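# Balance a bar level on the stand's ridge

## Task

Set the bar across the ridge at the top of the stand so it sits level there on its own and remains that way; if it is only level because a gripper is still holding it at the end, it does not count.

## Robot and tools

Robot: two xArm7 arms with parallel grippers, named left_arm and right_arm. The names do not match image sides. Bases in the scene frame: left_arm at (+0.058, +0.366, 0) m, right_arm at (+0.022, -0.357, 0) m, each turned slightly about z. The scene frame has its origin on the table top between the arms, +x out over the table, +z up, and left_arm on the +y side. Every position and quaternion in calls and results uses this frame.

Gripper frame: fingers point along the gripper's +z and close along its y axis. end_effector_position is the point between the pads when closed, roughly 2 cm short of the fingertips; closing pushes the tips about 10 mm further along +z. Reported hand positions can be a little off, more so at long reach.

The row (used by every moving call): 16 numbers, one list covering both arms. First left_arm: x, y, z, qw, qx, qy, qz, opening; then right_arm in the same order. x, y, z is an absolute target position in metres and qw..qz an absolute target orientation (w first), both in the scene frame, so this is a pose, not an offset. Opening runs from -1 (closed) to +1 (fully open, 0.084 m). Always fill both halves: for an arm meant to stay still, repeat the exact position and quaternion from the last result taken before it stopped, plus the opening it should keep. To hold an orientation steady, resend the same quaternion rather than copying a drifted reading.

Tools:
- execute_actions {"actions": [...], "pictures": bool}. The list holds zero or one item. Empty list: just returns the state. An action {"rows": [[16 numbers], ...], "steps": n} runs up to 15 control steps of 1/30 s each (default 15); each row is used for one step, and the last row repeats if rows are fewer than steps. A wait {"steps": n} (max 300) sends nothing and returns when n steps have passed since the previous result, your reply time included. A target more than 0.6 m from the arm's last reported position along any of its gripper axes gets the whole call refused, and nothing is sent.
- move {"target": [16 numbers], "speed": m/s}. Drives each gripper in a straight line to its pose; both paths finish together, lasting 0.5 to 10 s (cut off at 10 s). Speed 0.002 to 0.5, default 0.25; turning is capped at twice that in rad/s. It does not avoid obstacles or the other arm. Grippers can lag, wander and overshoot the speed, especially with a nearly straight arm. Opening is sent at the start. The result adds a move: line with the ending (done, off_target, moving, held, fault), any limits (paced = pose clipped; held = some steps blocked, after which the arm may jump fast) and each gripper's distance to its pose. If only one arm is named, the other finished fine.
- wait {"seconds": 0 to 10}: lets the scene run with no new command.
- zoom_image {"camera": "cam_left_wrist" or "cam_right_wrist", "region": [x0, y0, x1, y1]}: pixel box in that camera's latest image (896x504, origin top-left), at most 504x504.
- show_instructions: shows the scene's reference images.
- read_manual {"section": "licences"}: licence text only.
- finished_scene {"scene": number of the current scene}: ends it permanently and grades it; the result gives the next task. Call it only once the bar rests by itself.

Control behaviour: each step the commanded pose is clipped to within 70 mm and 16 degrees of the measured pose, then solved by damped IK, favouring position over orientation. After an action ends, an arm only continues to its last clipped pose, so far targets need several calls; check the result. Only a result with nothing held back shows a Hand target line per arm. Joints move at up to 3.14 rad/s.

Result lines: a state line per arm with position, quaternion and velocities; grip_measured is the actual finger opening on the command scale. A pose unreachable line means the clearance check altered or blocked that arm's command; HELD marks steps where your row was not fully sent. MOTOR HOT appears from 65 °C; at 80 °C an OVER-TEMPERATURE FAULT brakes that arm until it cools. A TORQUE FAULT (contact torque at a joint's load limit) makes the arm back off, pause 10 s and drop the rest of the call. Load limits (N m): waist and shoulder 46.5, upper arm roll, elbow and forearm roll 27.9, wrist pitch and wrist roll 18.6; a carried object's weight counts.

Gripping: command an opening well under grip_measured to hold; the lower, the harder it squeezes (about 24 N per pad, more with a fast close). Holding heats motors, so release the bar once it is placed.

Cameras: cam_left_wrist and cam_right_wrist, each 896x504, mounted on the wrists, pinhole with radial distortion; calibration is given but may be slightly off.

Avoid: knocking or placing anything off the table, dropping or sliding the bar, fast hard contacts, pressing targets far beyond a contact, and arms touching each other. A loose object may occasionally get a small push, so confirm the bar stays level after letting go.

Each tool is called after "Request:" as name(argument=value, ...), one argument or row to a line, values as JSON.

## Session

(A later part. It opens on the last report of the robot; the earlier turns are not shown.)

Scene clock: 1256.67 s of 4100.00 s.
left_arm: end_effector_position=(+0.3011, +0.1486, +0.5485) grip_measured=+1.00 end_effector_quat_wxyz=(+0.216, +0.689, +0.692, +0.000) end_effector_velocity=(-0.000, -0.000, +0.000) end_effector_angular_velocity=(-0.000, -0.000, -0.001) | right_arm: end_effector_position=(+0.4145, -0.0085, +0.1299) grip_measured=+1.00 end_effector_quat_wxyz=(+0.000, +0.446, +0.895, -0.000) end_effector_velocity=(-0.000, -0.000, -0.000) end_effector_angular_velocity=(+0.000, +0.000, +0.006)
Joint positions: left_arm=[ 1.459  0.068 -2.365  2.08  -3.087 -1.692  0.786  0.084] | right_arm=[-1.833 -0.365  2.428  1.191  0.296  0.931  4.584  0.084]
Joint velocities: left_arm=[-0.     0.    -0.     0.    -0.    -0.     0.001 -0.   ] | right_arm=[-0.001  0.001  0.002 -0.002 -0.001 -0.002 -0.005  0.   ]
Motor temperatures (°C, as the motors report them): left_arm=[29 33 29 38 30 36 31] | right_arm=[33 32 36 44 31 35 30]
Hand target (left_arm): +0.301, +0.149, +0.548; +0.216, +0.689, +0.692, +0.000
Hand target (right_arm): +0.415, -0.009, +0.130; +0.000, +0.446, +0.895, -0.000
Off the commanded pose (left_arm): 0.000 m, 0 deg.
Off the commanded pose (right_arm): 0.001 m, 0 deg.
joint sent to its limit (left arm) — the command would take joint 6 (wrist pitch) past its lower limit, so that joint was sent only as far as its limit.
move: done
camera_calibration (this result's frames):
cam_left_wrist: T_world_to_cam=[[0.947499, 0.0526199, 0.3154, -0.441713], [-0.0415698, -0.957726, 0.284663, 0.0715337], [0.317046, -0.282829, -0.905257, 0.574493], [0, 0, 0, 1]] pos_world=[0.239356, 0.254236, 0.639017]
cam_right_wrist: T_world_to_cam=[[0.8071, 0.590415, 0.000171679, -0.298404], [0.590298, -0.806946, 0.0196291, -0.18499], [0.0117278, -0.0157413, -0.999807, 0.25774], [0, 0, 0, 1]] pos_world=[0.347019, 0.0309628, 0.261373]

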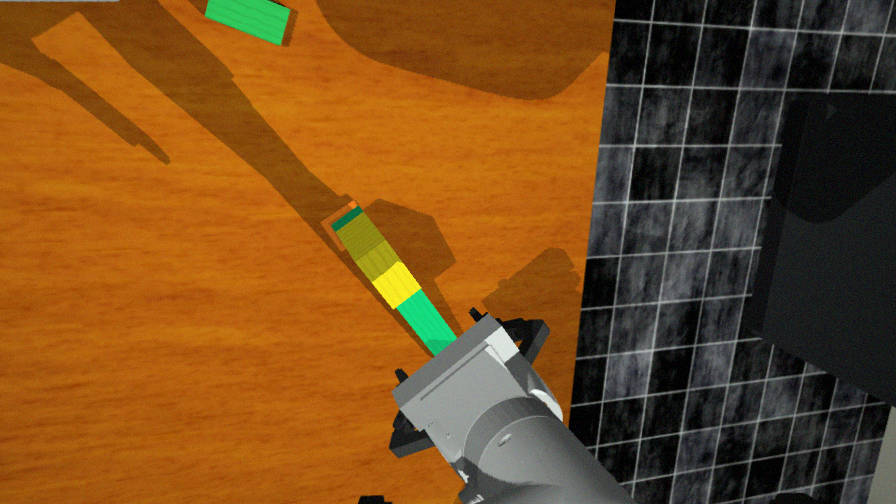

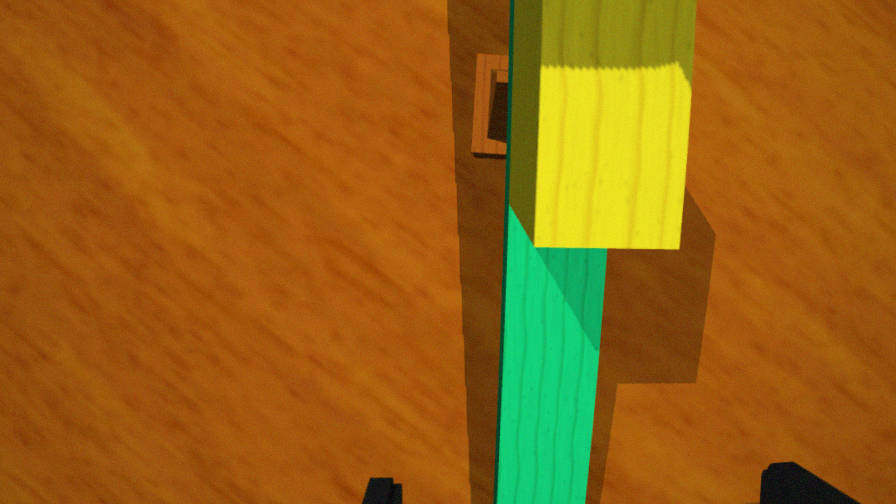

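Request:
move(
  target=[0.3011,0.1486,0.5485,0.216,0.689,0.692,0,1,0.415,-0.009,0.036,0,0.446,0.895,0,1],
  speed=0.08,
)

Request:
move(
  target=[0.3011,0.1486,0.5485,0.216,0.689,0.692,0,1,0.415,-0.009,0.036,0,0.446,0.895,0,-0.8],
)

Request:
move(
  target=[0.3011,0.1486,0.5485,0.216,0.689,0.692,0,1,0.415,-0.009,0.11,0,0.446,0.895,0,-0.8],
  speed=0.08,
)

Request:
move(
  target=[0.3011,0.1486,0.5485,0.216,0.689,0.692,0,1,0.34,-0.12,0.11,0.155,0.439,0.882,-0.078,-0.8],
  speed=0.1,
)

Request:
move(
  target=[0.3011,0.1486,0.5485,0.216,0.689,0.692,0,1,0.34,-0.12,0.032,0.155,0.439,0.882,-0.078,-0.8],
  speed=0.03,
)

Request:
move(
  target=[0.3011,0.1486,0.5485,0.216,0.689,0.692,0,1,0.34,-0.12,0.028,0,0.446,0.895,0,-0.15],
  speed=0.02,
)

Scene clock: 1267.90 s of 4100.00 s.
left_arm: end_effector_position=(+0.3011, +0.1486, +0.5485) grip_measured=+1.00 end_effector_quat_wxyz=(+0.216, +0.689, +0.692, -0.000) end_effector_velocity=(+0.000, +0.000, +0.000) end_effector_angular_velocity=(-0.000, -0.000, +0.002) | right_arm: end_effector_position=(+0.4153, -0.0087, +0.0363) grip_measured=+1.00 end_effector_quat_wxyz=(+0.000, +0.446, +0.895, +0.000) end_effector_velocity=(+0.000, -0.001, -0.002) end_effector_angular_velocity=(-0.001, +0.000, +0.000)
Joint positions: left_arm=[ 1.459  0.068 -2.365  2.08  -3.087 -1.692  0.786  0.084] | right_arm=[-1.908 -0.546  2.529  1.142  0.462  0.735  4.474  0.084]
Joint velocities: left_arm=[-0.     0.     0.002  0.     0.     0.    -0.     0.   ] | right_arm=[-0.001 -0.004  0.001  0.     0.003 -0.002 -0.003 -0.   ]
Motor temperatures (°C, as the motors report them): left_arm=[29 33 29 38 30 36 31] | right_arm=[33 32 36 44 31 35 30]
Hand target (left_arm): +0.301, +0.149, +0.548; +0.216, +0.689, +0.692, +0.000
Hand target (right_arm): +0.415, -0.009, +0.036; -0.000, +0.446, +0.895, -0.000
Off the commanded pose (left_arm): 0.000 m, 0 deg.
Off the commanded pose (right_arm): 0.000 m, 0 deg.
joint sent to its limit (left arm) — the command would take joint 6 (wrist pitch) past its lower limit, so that joint was sent only as far as its limit.
After step 90, 6.67 s passed at rest.
move: done
camera_calibration (this result's frames):
cam_left_wrist: T_world_to_cam=[[0.947499, 0.05262, 0.3154, -0.441713], [-0.0415696, -0.957726, 0.284663, 0.0715337], [0.317045, -0.282829, -0.905257, 0.574493], [0, 0, 0, 1]] pos_world=[0.239356, 0.254236, 0.639017]
cam_right_wrist: T_world_to_cam=[[0.807657, 0.589652, 0.000907391, -0.299157], [0.589528, -0.807517, 0.0193106, -0.18346], [0.0121193, -0.0150614, -0.999813, 0.163943], [0, 0, 0, 1]] pos_world=[0.347785, 0.0307206, 0.167727]

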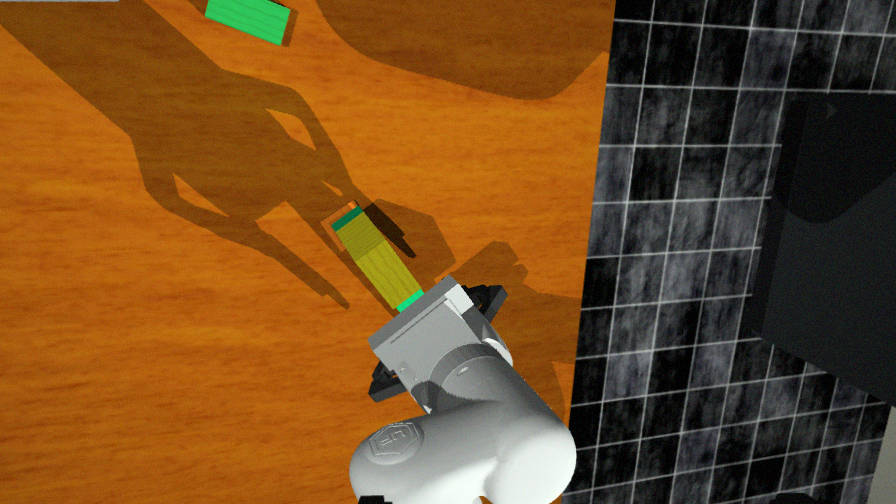

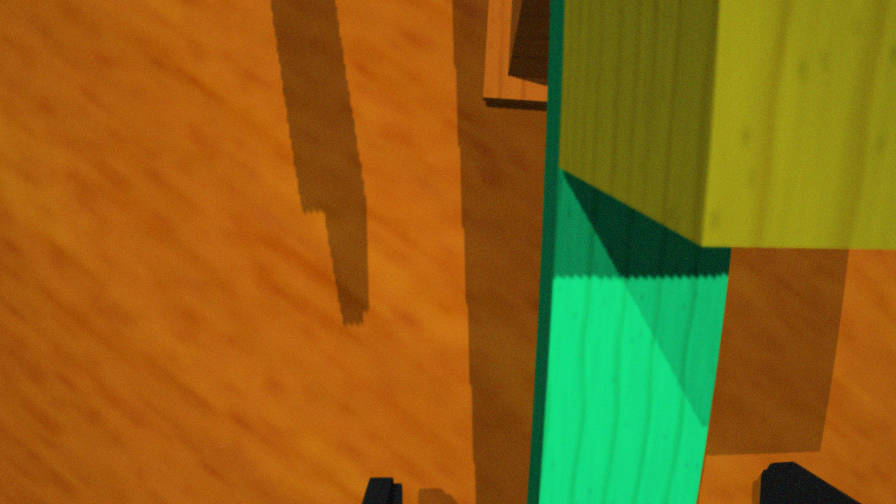

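Scene clock: 1268.60 s of 4100.00 s.
left_arm: end_effector_position=(+0.3011, +0.1486, +0.5485) grip_measured=+1.00 end_effector_quat_wxyz=(+0.216, +0.689, +0.692, +0.000) end_effector_velocity=(-0.001, -0.001, -0.000) end_effector_angular_velocity=(+0.000, +0.000, -0.002) | right_arm: end_effector_position=(+0.4153, -0.0089, +0.0363) grip_measured=-0.25 end_effector_quat_wxyz=(+0.000, +0.446, +0.895, +0.000) end_effector_velocity=(-0.000, +0.000, -0.001) end_effector_angular_velocity=(-0.000, -0.001, -0.000)
Joint positions: left_arm=[ 1.459  0.068 -2.365  2.08  -3.087 -1.692  0.786  0.084] | right_arm=[-1.908 -0.546  2.528  1.142  0.462  0.734  4.474  0.033]
Joint velocities: left_arm=[-0.001 -0.    -0.002 -0.     0.    -0.    -0.001  0.   ] | right_arm=[-0.    -0.001  0.001 -0.001  0.    -0.002  0.001  0.   ]
Motor temperatures (°C, as the motors report them): left_arm=[29 33 29 38 30 36 31] | right_arm=[33 32 36 44 31 35 30]
Hand target (left_arm): +0.301, +0.149, +0.548; +0.216, +0.689, +0.692, +0.000
Hand target (right_arm): +0.415, -0.009, +0.036; +0.000, +0.446, +0.895, -0.000
Off the commanded pose (left_arm): 0.000 m, 0 deg.
Off the commanded pose (right_arm): 0.000 m, 0 deg.
joint sent to its limit (left arm) — the command would take joint 6 (wrist pitch) past its lower limit, so that joint was sent only as far as its limit.
move: done
camera_calibration (this result's frames):
cam_left_wrist: T_world_to_cam=[[0.947499, 0.0526197, 0.3154, -0.441713], [-0.0415698, -0.957726, 0.284663, 0.0715339], [0.317045, -0.282829, -0.905257, 0.574493], [0, 0, 0, 1]] pos_world=[0.239356, 0.254236, 0.639017]
cam_right_wrist: T_world_to_cam=[[0.807723, 0.589561, 0.00111182, -0.299115], [0.589432, -0.807584, 0.0194363, -0.183526], [0.0123568, -0.0150438, -0.99981, 0.163837], [0, 0, 0, 1]] pos_world=[0.347754, 0.0305989, 0.167705]

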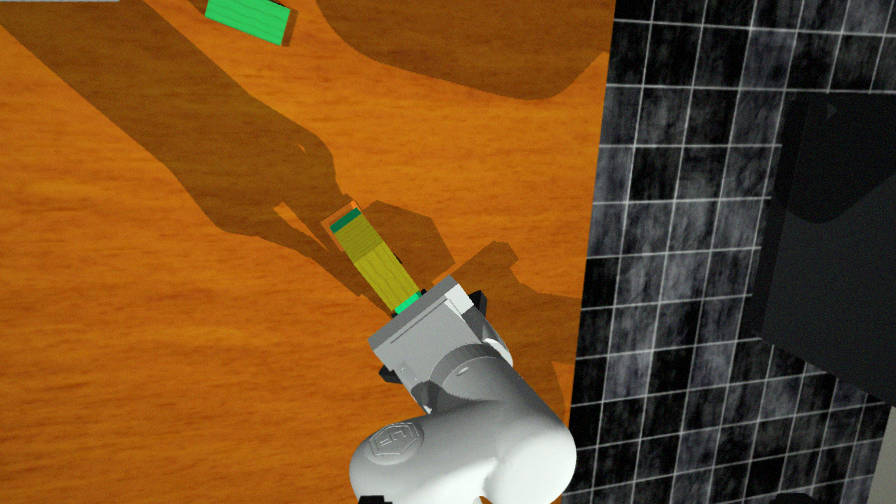

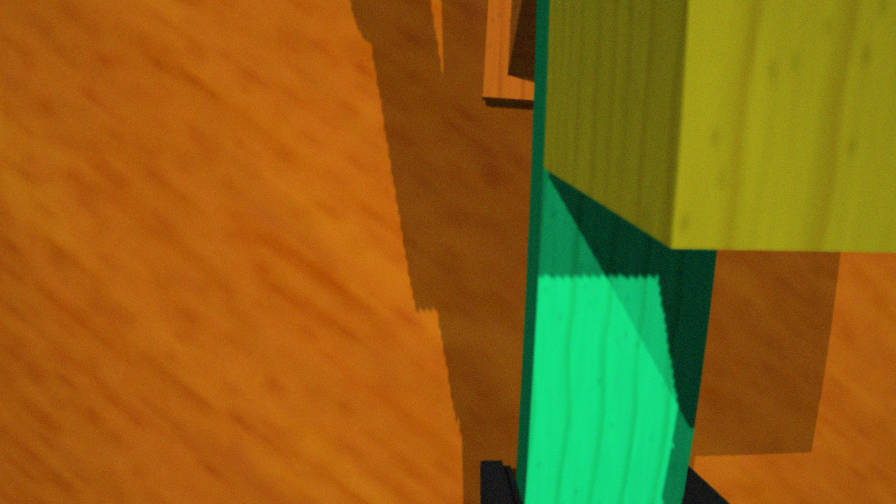

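Scene clock: 1269.90 s of 4100.00 s.
left_arm: end_effector_position=(+0.3011, +0.1486, +0.5485) grip_measured=+1.00 end_effector_quat_wxyz=(+0.216, +0.689, +0.692, -0.000) end_effector_velocity=(+0.000, +0.000, +0.000) end_effector_angular_velocity=(-0.001, -0.000, +0.000) | right_arm: end_effector_position=(+0.4147, -0.0092, +0.1097) grip_measured=-0.25 end_effector_quat_wxyz=(-0.000, +0.446, +0.895, -0.000) end_effector_velocity=(+0.000, +0.000, +0.002) end_effector_angular_velocity=(-0.001, -0.002, +0.002)
Joint positions: left_arm=[ 1.459  0.068 -2.365  2.08  -3.087 -1.692  0.786  0.084] | right_arm=[-1.845 -0.4    2.444  1.172  0.329  0.886  4.562  0.033]
Joint velocities: left_arm=[ 0.002  0.001 -0.002  0.     0.     0.    -0.    -0.   ] | right_arm=[ 0.002  0.002 -0.002  0.002 -0.005  0.003  0.002 -0.   ]
Motor temperatures (°C, as the motors report them): left_arm=[29 33 29 38 30 36 31] | right_arm=[33 32 36 44 31 35 30]
Hand target (left_arm): +0.301, +0.149, +0.548; +0.216, +0.689, +0.692, +0.000
Hand target (right_arm): +0.415, -0.009, +0.110; +0.000, +0.446, +0.895, +0.000
Off the commanded pose (left_arm): 0.000 m, 0 deg.
Off the commanded pose (right_arm): 0.000 m, 0 deg.
joint sent to its limit (left arm) — the command would take joint 6 (wrist pitch) past its lower limit, so that joint was sent only as far as its limit.
move: done
camera_calibration (this result's frames):
cam_left_wrist: T_world_to_cam=[[0.947499, 0.0526196, 0.3154, -0.441713], [-0.0415701, -0.957726, 0.284663, 0.0715337], [0.317045, -0.282829, -0.905257, 0.574493], [0, 0, 0, 1]] pos_world=[0.239356, 0.254236, 0.639017]
cam_right_wrist: T_world_to_cam=[[0.807612, 0.589715, -0.000455948, -0.298326], [0.589608, -0.80745, 0.0196708, -0.184992], [0.011232, -0.0161552, -0.999806, 0.237669], [0, 0, 0, 1]] pos_world=[0.347335, 0.0303947, 0.241126]

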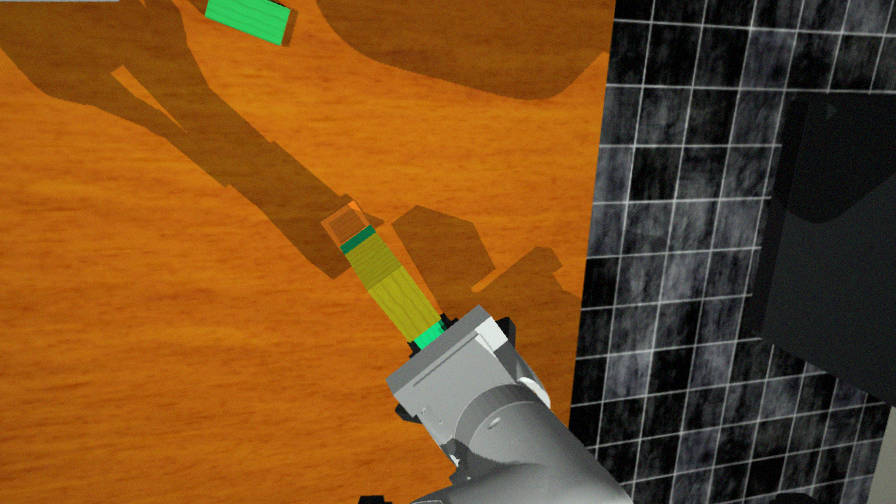

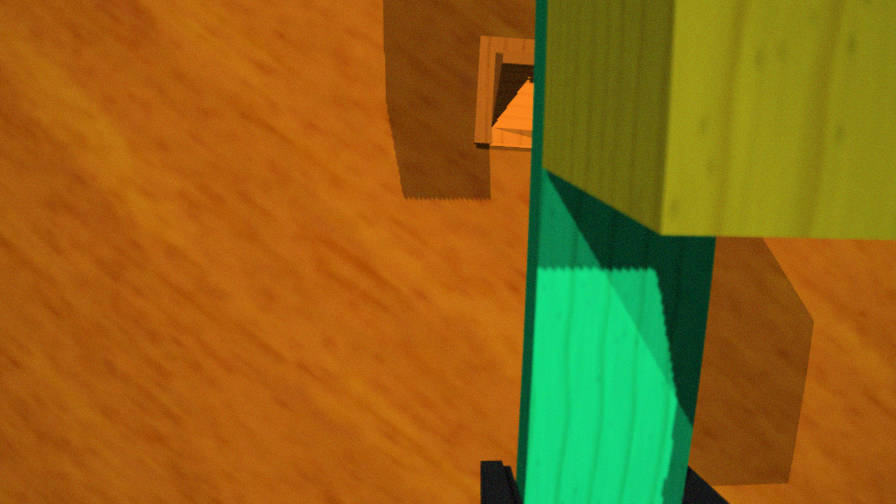

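Scene clock: 1272.07 s of 4100.00 s.
left_arm: end_effector_position=(+0.3011, +0.1486, +0.5485) grip_measured=+1.00 end_effector_quat_wxyz=(+0.216, +0.689, +0.692, +0.000) end_effector_velocity=(-0.000, +0.000, +0.000) end_effector_angular_velocity=(-0.000, -0.000, -0.001) | right_arm: end_effector_position=(+0.3399, -0.1197, +0.1100) grip_measured=-0.25 end_effector_quat_wxyz=(+0.155, +0.439, +0.882, -0.078) end_effector_velocity=(-0.002, -0.002, -0.000) end_effector_angular_velocity=(-0.005, -0.003, +0.001)
Joint positions: left_arm=[ 1.459  0.068 -2.365  2.08  -3.087 -1.692  0.786  0.084] | right_arm=[-1.537  0.031  2.267  0.715 -0.496  0.856  5.218  0.033]
Joint velocities: left_arm=[ 0.     0.001 -0.001  0.     0.    -0.     0.     0.   ] | right_arm=[ 0.001  0.008  0.003 -0.007 -0.014  0.005  0.012  0.   ]
Motor temperatures (°C, as the motors report them): left_arm=[29 33 29 38 30 36 31] | right_arm=[33 32 36 44 31 35 30]
Hand target (left_arm): +0.301, +0.149, +0.548; +0.216, +0.689, +0.692, +0.000
Hand target (right_arm): +0.340, -0.120, +0.110; +0.155, +0.439, +0.882, -0.078
Off the commanded pose (left_arm): 0.000 m, 0 deg.
Off the commanded pose (right_arm): 0.000 m, 0 deg.
joint sent to its limit (left arm) — the command would take joint 6 (wrist pitch) past its lower limit, so that joint was sent only as far as its limit.
move: done
camera_calibration (this result's frames):
cam_left_wrist: T_world_to_cam=[[0.947499, 0.0526199, 0.3154, -0.441713], [-0.0415698, -0.957726, 0.284663, 0.0715337], [0.317046, -0.282829, -0.905257, 0.574493], [0, 0, 0, 1]] pos_world=[0.239356, 0.254236, 0.639017]
cam_right_wrist: T_world_to_cam=[[0.80707, 0.590437, 0.00467382, -0.173085], [0.549682, -0.754205, 0.359198, -0.247485], [0.215609, -0.287329, -0.93325, 0.127788], [0, 0, 0, 1]] pos_world=[0.248177, -0.0477413, 0.208963]

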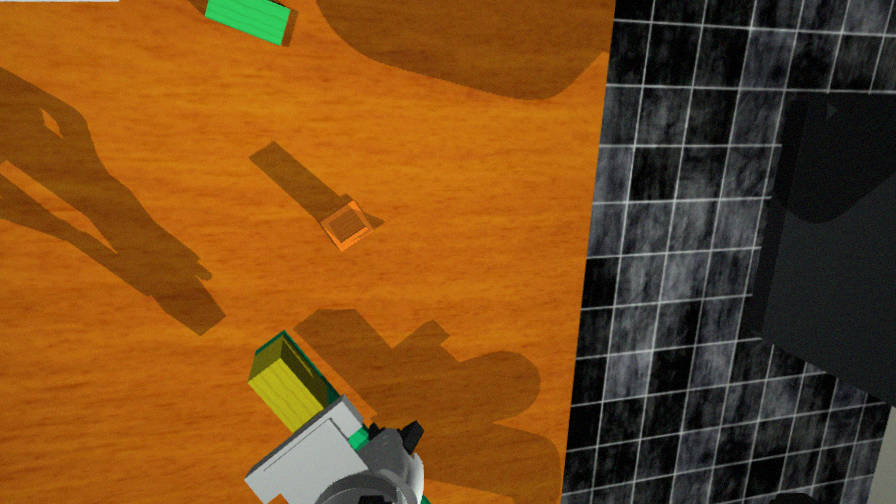

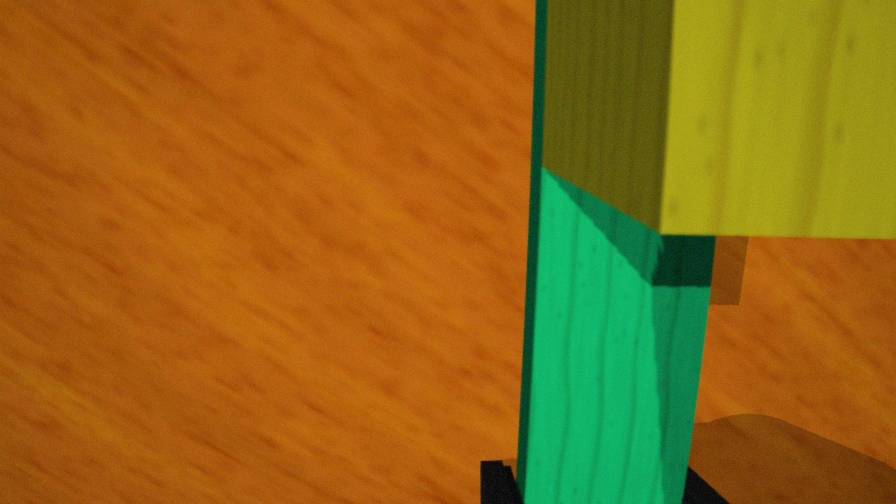

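Scene clock: 1274.97 s of 4100.00 s.
left_arm: end_effector_position=(+0.3011, +0.1486, +0.5485) grip_measured=+1.00 end_effector_quat_wxyz=(+0.216, +0.689, +0.692, -0.000) end_effector_velocity=(+0.000, +0.000, -0.000) end_effector_angular_velocity=(+0.001, +0.000, +0.001) | right_arm: end_effector_position=(+0.3403, -0.1196, +0.0322) grip_measured=-0.25 end_effector_quat_wxyz=(+0.155, +0.439, +0.882, -0.078) end_effector_velocity=(-0.000, -0.000, -0.002) end_effector_angular_velocity=(-0.002, +0.001, +0.003)
Joint positions: left_arm=[ 1.459  0.068 -2.365  2.08  -3.087 -1.692  0.786  0.084] | right_arm=[-1.602 -0.259  2.32   0.663 -0.297  0.56   5.123  0.033]
Joint velocities: left_arm=[ 0.    -0.001  0.001 -0.    -0.    -0.     0.     0.   ] | right_arm=[-0.004 -0.008  0.005 -0.     0.005 -0.006 -0.005  0.   ]
Motor temperatures (°C, as the motors report them): left_arm=[29 33 29 38 30 36 31] | right_arm=[33 32 36 44 31 35 30]
Hand target (left_arm): +0.301, +0.149, +0.548; +0.216, +0.689, +0.692, +0.000
Hand target (right_arm): +0.340, -0.120, +0.032; +0.155, +0.439, +0.882, -0.078
Off the commanded pose (left_arm): 0.000 m, 0 deg.
Off the commanded pose (right_arm): 0.000 m, 0 deg.
joint sent to its limit (left arm) — the command would take joint 6 (wrist pitch) past its lower limit, so that joint was sent only as far as its limit.
move: done
camera_calibration (this result's frames):
cam_left_wrist: T_world_to_cam=[[0.947499, 0.0526197, 0.3154, -0.441713], [-0.04157, -0.957726, 0.284663, 0.0715337], [0.317045, -0.282829, -0.905257, 0.574493], [0, 0, 0, 1]] pos_world=[0.239356, 0.254236, 0.639017]
cam_right_wrist: T_world_to_cam=[[0.80646, 0.591268, 0.00486433, -0.172717], [0.550291, -0.753529, 0.359684, -0.219809], [0.216335, -0.287394, -0.933061, 0.0548543], [0, 0, 0, 1]] pos_world=[0.248382, -0.0477459, 0.131085]

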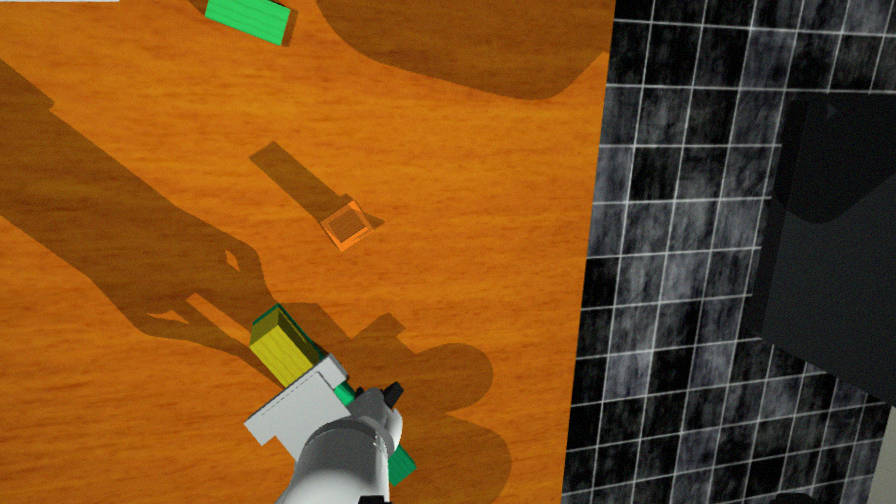

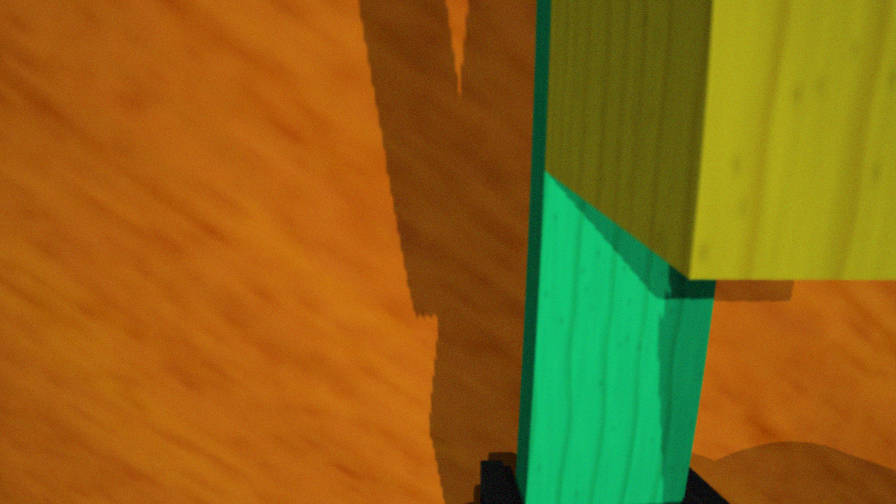

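Scene clock: 1283.90 s of 4100.00 s.
left_arm: end_effector_position=(+0.3011, +0.1486, +0.5485) grip_measured=+1.00 end_effector_quat_wxyz=(+0.216, +0.689, +0.692, -0.000) end_effector_velocity=(+0.000, +0.001, +0.000) end_effector_angular_velocity=(-0.002, +0.000, +0.002) | right_arm: end_effector_position=(+0.3402, -0.1202, +0.0281) grip_measured=-0.16 end_effector_quat_wxyz=(+0.000, +0.446, +0.895, -0.000) end_effector_velocity=(-0.001, +0.001, -0.000) end_effector_angular_velocity=(+0.004, +0.006, +0.001)
Joint positions: left_arm=[ 1.459  0.068 -2.365  2.08  -3.087 -1.692  0.786  0.084] | right_arm=[-1.925 -0.186  2.522  0.627  0.23   0.487  4.538  0.037]
Joint velocities: left_arm=[ 0.001  0.001 -0.    -0.    -0.    -0.    -0.001 -0.   ] | right_arm=[-0.004 -0.001  0.005  0.001  0.012  0.003 -0.01  -0.   ]
Motor temperatures (°C, as the motors report them): left_arm=[29 33 29 38 30 36 31] | right_arm=[33 32 36 43 31 35 30]
Hand target (left_arm): +0.301, +0.149, +0.548; +0.216, +0.689, +0.692, -0.000
Hand target (right_arm): +0.340, -0.120, +0.028; +0.000, +0.446, +0.895, -0.000
Off the commanded pose (left_arm): 0.000 m, 0 deg.
Off the commanded pose (right_arm): 0.000 m, 0 deg.
joint sent to its limit (left arm) — the command would take joint 6 (wrist pitch) past its lower limit, so that joint was sent only as far as its limit.
move: done
camera_calibration (this result's frames):
cam_left_wrist: T_world_to_cam=[[0.947499, 0.0526198, 0.315399, -0.441713], [-0.0415695, -0.957726, 0.284663, 0.071534], [0.317045, -0.282829, -0.905257, 0.574493], [0, 0, 0, 1]] pos_world=[0.239356, 0.254236, 0.639017]
cam_right_wrist: T_world_to_cam=[[0.807958, 0.589239, -0.000354048, -0.172909], [0.589122, -0.807786, 0.0204305, -0.228991], [0.0117525, -0.0167156, -0.999791, 0.15488], [0, 0, 0, 1]] pos_world=[0.272787, -0.0805015, 0.159465]

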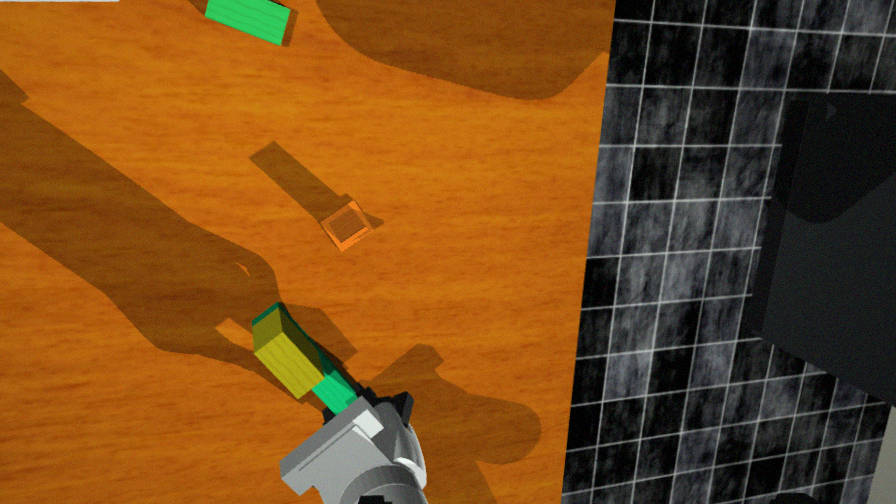

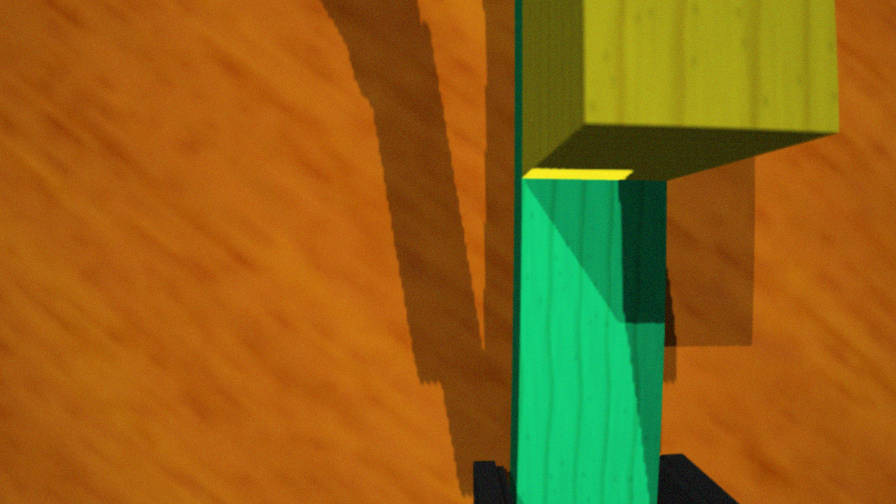

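Face y≈178, same as before. Go to (0.3893,0.0360) for ≈0.0075.

Request:
move(
  target=[0.3011,0.1486,0.5485,0.216,0.689,0.692,0,1,0.34,-0.12,0.028,0,0.446,0.895,0,-0.8],
)

Request:
move(
  target=[0.3011,0.1486,0.5485,0.216,0.689,0.692,0,1,0.34,-0.12,0.1,0,0.446,0.895,0,-0.8],
  speed=0.08,
)

Request:
move(
  target=[0.3011,0.1486,0.5485,0.216,0.689,0.692,0,1,0.3893,0.036,0.09,0,0.446,0.895,0,-0.8],
  speed=0.1,
)

Scene clock: 1289.70 s of 4100.00 s.
left_arm: end_effector_position=(+0.3011, +0.1486, +0.5485) grip_measured=+1.00 end_effector_quat_wxyz=(+0.216, +0.689, +0.692, +0.000) end_effector_velocity=(-0.000, +0.000, +0.000) end_effector_angular_velocity=(-0.002, -0.000, -0.002) | right_arm: end_effector_position=(+0.3402, -0.1200, +0.0281) grip_measured=-0.26 end_effector_quat_wxyz=(+0.000, +0.446, +0.895, +0.000) end_effector_velocity=(+0.000, +0.000, +0.000) end_effector_angular_velocity=(+0.000, -0.001, +0.002)
Joint positions: left_arm=[ 1.459  0.068 -2.365  2.08  -3.087 -1.692  0.786  0.084] | right_arm=[-1.925 -0.186  2.522  0.627  0.231  0.486  4.536  0.033]
Joint velocities: left_arm=[-0.     0.002 -0.001  0.    -0.     0.     0.001  0.   ] | right_arm=[ 0.     0.     0.     0.    -0.001 -0.001 -0.001  0.   ]
Motor temperatures (°C, as the motors report them): left_arm=[29 33 29 38 30 36 31] | right_arm=[33 32 36 43 31 35 30]
Hand target (left_arm): +0.301, +0.149, +0.548; +0.216, +0.689, +0.692, +0.000
Hand target (right_arm): +0.340, -0.120, +0.028; -0.000, +0.446, +0.895, -0.000
Off the commanded pose (left_arm): 0.000 m, 0 deg.
Off the commanded pose (right_arm): 0.000 m, 0 deg.
joint sent to its limit (left arm) — the command would take joint 6 (wrist pitch) past its lower limit, so that joint was sent only as far as its limit.
After step 90, 2.10 s passed at rest.
move: done
camera_calibration (this result's frames):
cam_left_wrist: T_world_to_cam=[[0.947499, 0.0526195, 0.3154, -0.441713], [-0.0415699, -0.957726, 0.284663, 0.0715339], [0.317045, -0.282829, -0.905257, 0.574493], [0, 0, 0, 1]] pos_world=[0.239356, 0.254236, 0.639017]
cam_right_wrist: T_world_to_cam=[[0.80782, 0.589429, 0.000568768, -0.172936], [0.589308, -0.807674, 0.0194573, -0.228798], [0.0119281, -0.0153828, -0.999811, 0.15501], [0, 0, 0, 1]] pos_world=[0.272685, -0.0804764, 0.159531]

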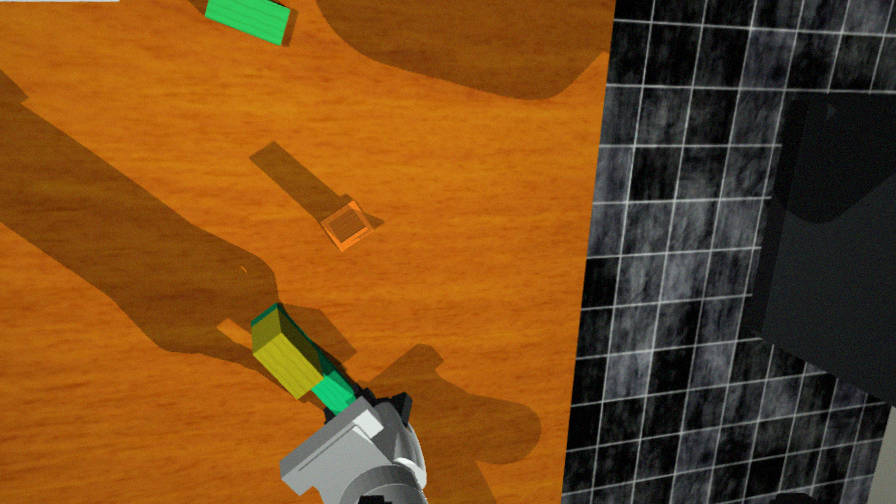

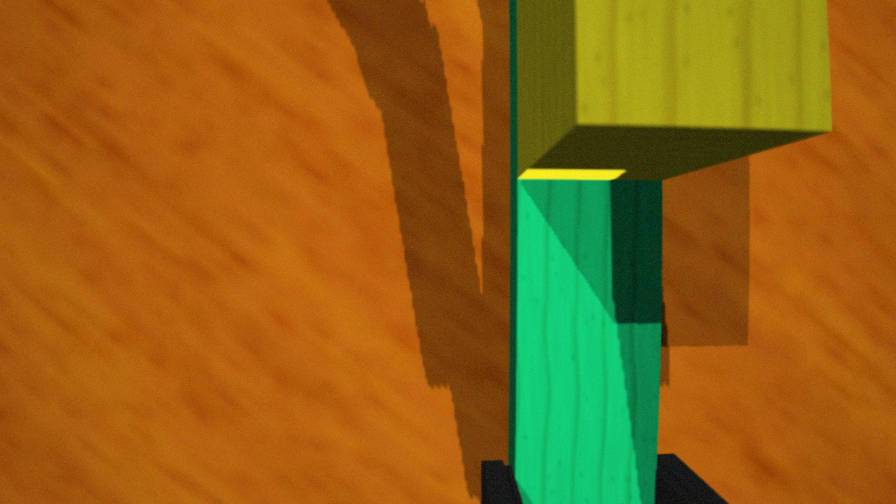

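Scene clock: 1291.00 s of 4100.00 s.
left_arm: end_effector_position=(+0.3011, +0.1486, +0.5485) grip_measured=+1.00 end_effector_quat_wxyz=(+0.216, +0.689, +0.692, +0.000) end_effector_velocity=(+0.000, +0.000, +0.000) end_effector_angular_velocity=(-0.000, +0.000, +0.001) | right_arm: end_effector_position=(+0.3398, -0.1203, +0.0998) grip_measured=-0.26 end_effector_quat_wxyz=(-0.000, +0.446, +0.895, -0.000) end_effector_velocity=(+0.001, -0.000, +0.002) end_effector_angular_velocity=(+0.001, -0.001, -0.002)
Joint positions: left_arm=[ 1.459  0.068 -2.365  2.08  -3.087 -1.692  0.786  0.084] | right_arm=[-1.898  0.057  2.467  0.66  -0.055  0.706  4.747  0.033]
Joint velocities: left_arm=[ 0.001  0.    -0.     0.    -0.    -0.    -0.    -0.   ] | right_arm=[-0.002  0.005  0.     0.002 -0.005  0.004  0.004  0.   ]
Motor temperatures (°C, as the motors report them): left_arm=[29 33 29 38 30 36 31] | right_arm=[33 32 36 43 31 35 30]
Hand target (left_arm): +0.301, +0.149, +0.548; +0.216, +0.689, +0.692, +0.000
Hand target (right_arm): +0.340, -0.120, +0.100; -0.000, +0.446, +0.895, -0.000
Off the commanded pose (left_arm): 0.000 m, 0 deg.
Off the commanded pose (right_arm): 0.000 m, 0 deg.
joint sent to its limit (left arm) — the command would take joint 6 (wrist pitch) past its lower limit, so that joint was sent only as far as its limit.
move: done
camera_calibration (this result's frames):
cam_left_wrist: T_world_to_cam=[[0.947499, 0.0526195, 0.3154, -0.441713], [-0.0415699, -0.957726, 0.284663, 0.0715339], [0.317045, -0.282829, -0.905257, 0.574493], [0, 0, 0, 1]] pos_world=[0.239356, 0.254236, 0.639017]
cam_right_wrist: T_world_to_cam=[[0.807796, 0.589463, -0.000393561, -0.172405], [0.589356, -0.807637, 0.0195572, -0.230248], [0.0112104, -0.0160301, -0.999809, 0.226925], [0, 0, 0, 1]] pos_world=[0.272422, -0.0806929, 0.231317]

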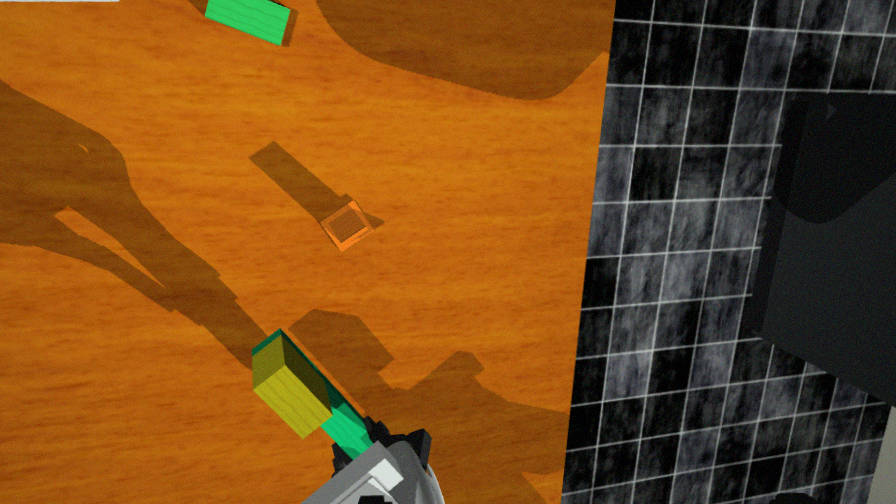

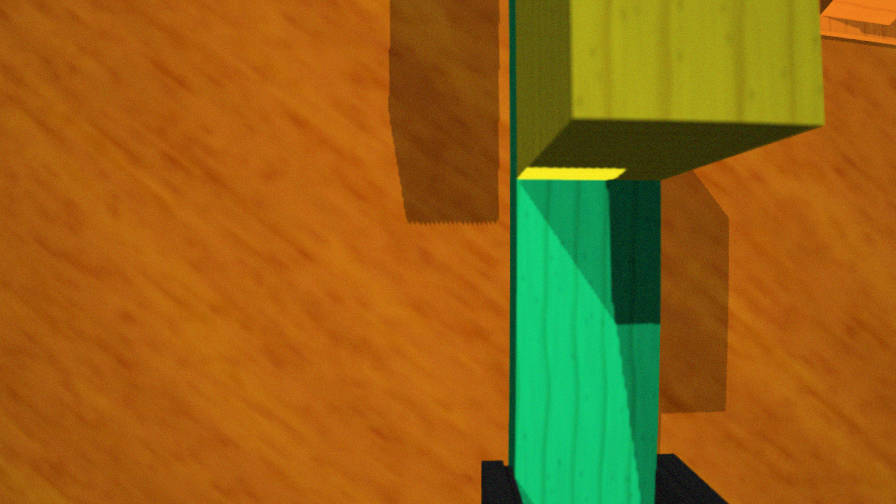

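Scene clock: 1293.07 s of 4100.00 s.
left_arm: end_effector_position=(+0.3011, +0.1486, +0.5485) grip_measured=+1.00 end_effector_quat_wxyz=(+0.216, +0.689, +0.692, +0.000) end_effector_velocity=(+0.000, +0.000, +0.000) end_effector_angular_velocity=(-0.001, -0.000, +0.001) | right_arm: end_effector_position=(+0.3895, +0.0357, +0.0901) grip_measured=-0.26 end_effector_quat_wxyz=(-0.000, +0.446, +0.895, +0.000) end_effector_velocity=(-0.001, +0.003, +0.001) end_effector_angular_velocity=(+0.002, +0.001, +0.003)
Joint positions: left_arm=[ 1.459  0.068 -2.365  2.08  -3.087 -1.692  0.786  0.084] | right_arm=[-1.904 -0.441  2.606  1.211  0.296  0.847  4.682  0.033]
Joint velocities: left_arm=[ 0.001 -0.    -0.     0.     0.     0.001 -0.001  0.   ] | right_arm=[ 0.001 -0.004  0.002  0.008  0.003  0.003 -0.001  0.   ]
Motor temperatures (°C, as the motors report them): left_arm=[29 33 29 38 30 36 31] | right_arm=[33 32 35 43 31 35 30]
Hand target (left_arm): +0.301, +0.149, +0.548; +0.216, +0.689, +0.692, +0.000
Hand target (right_arm): +0.389, +0.036, +0.090; -0.000, +0.446, +0.895, +0.000
Off the commanded pose (left_arm): 0.000 m, 0 deg.
Off the commanded pose (right_arm): 0.000 m, 0 deg.
joint sent to its limit (left arm) — the command would take joint 6 (wrist pitch) past its lower limit, so that joint was sent only as far as its limit.
move: done
camera_calibration (this result's frames):
cam_left_wrist: T_world_to_cam=[[0.947499, 0.0526195, 0.3154, -0.441713], [-0.04157, -0.957726, 0.284663, 0.0715338], [0.317045, -0.282829, -0.905257, 0.574493], [0, 0, 0, 1]] pos_world=[0.239356, 0.254236, 0.639017]
cam_right_wrist: T_world_to_cam=[[0.807538, 0.589816, 0.000270628, -0.30454], [0.589705, -0.807395, 0.0189821, -0.133442], [0.0114145, -0.0151692, -0.99982, 0.218987], [0, 0, 0, 1]] pos_world=[0.32212, 0.0752039, 0.221563]

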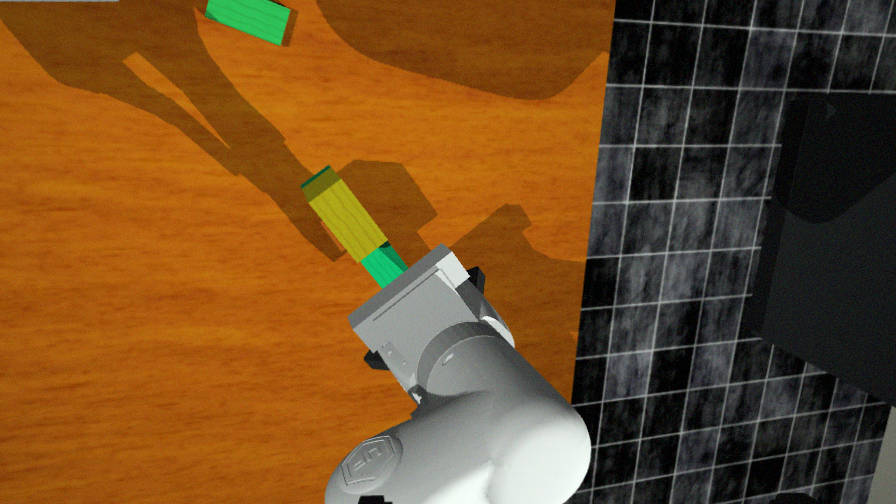

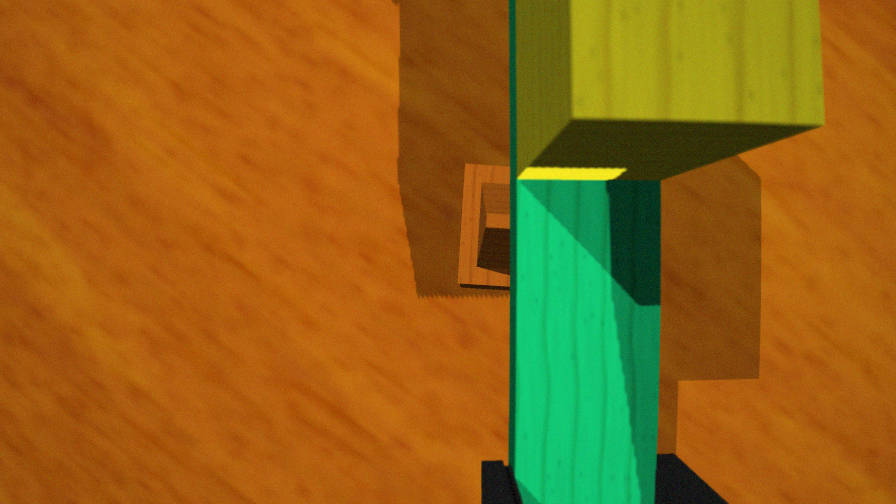

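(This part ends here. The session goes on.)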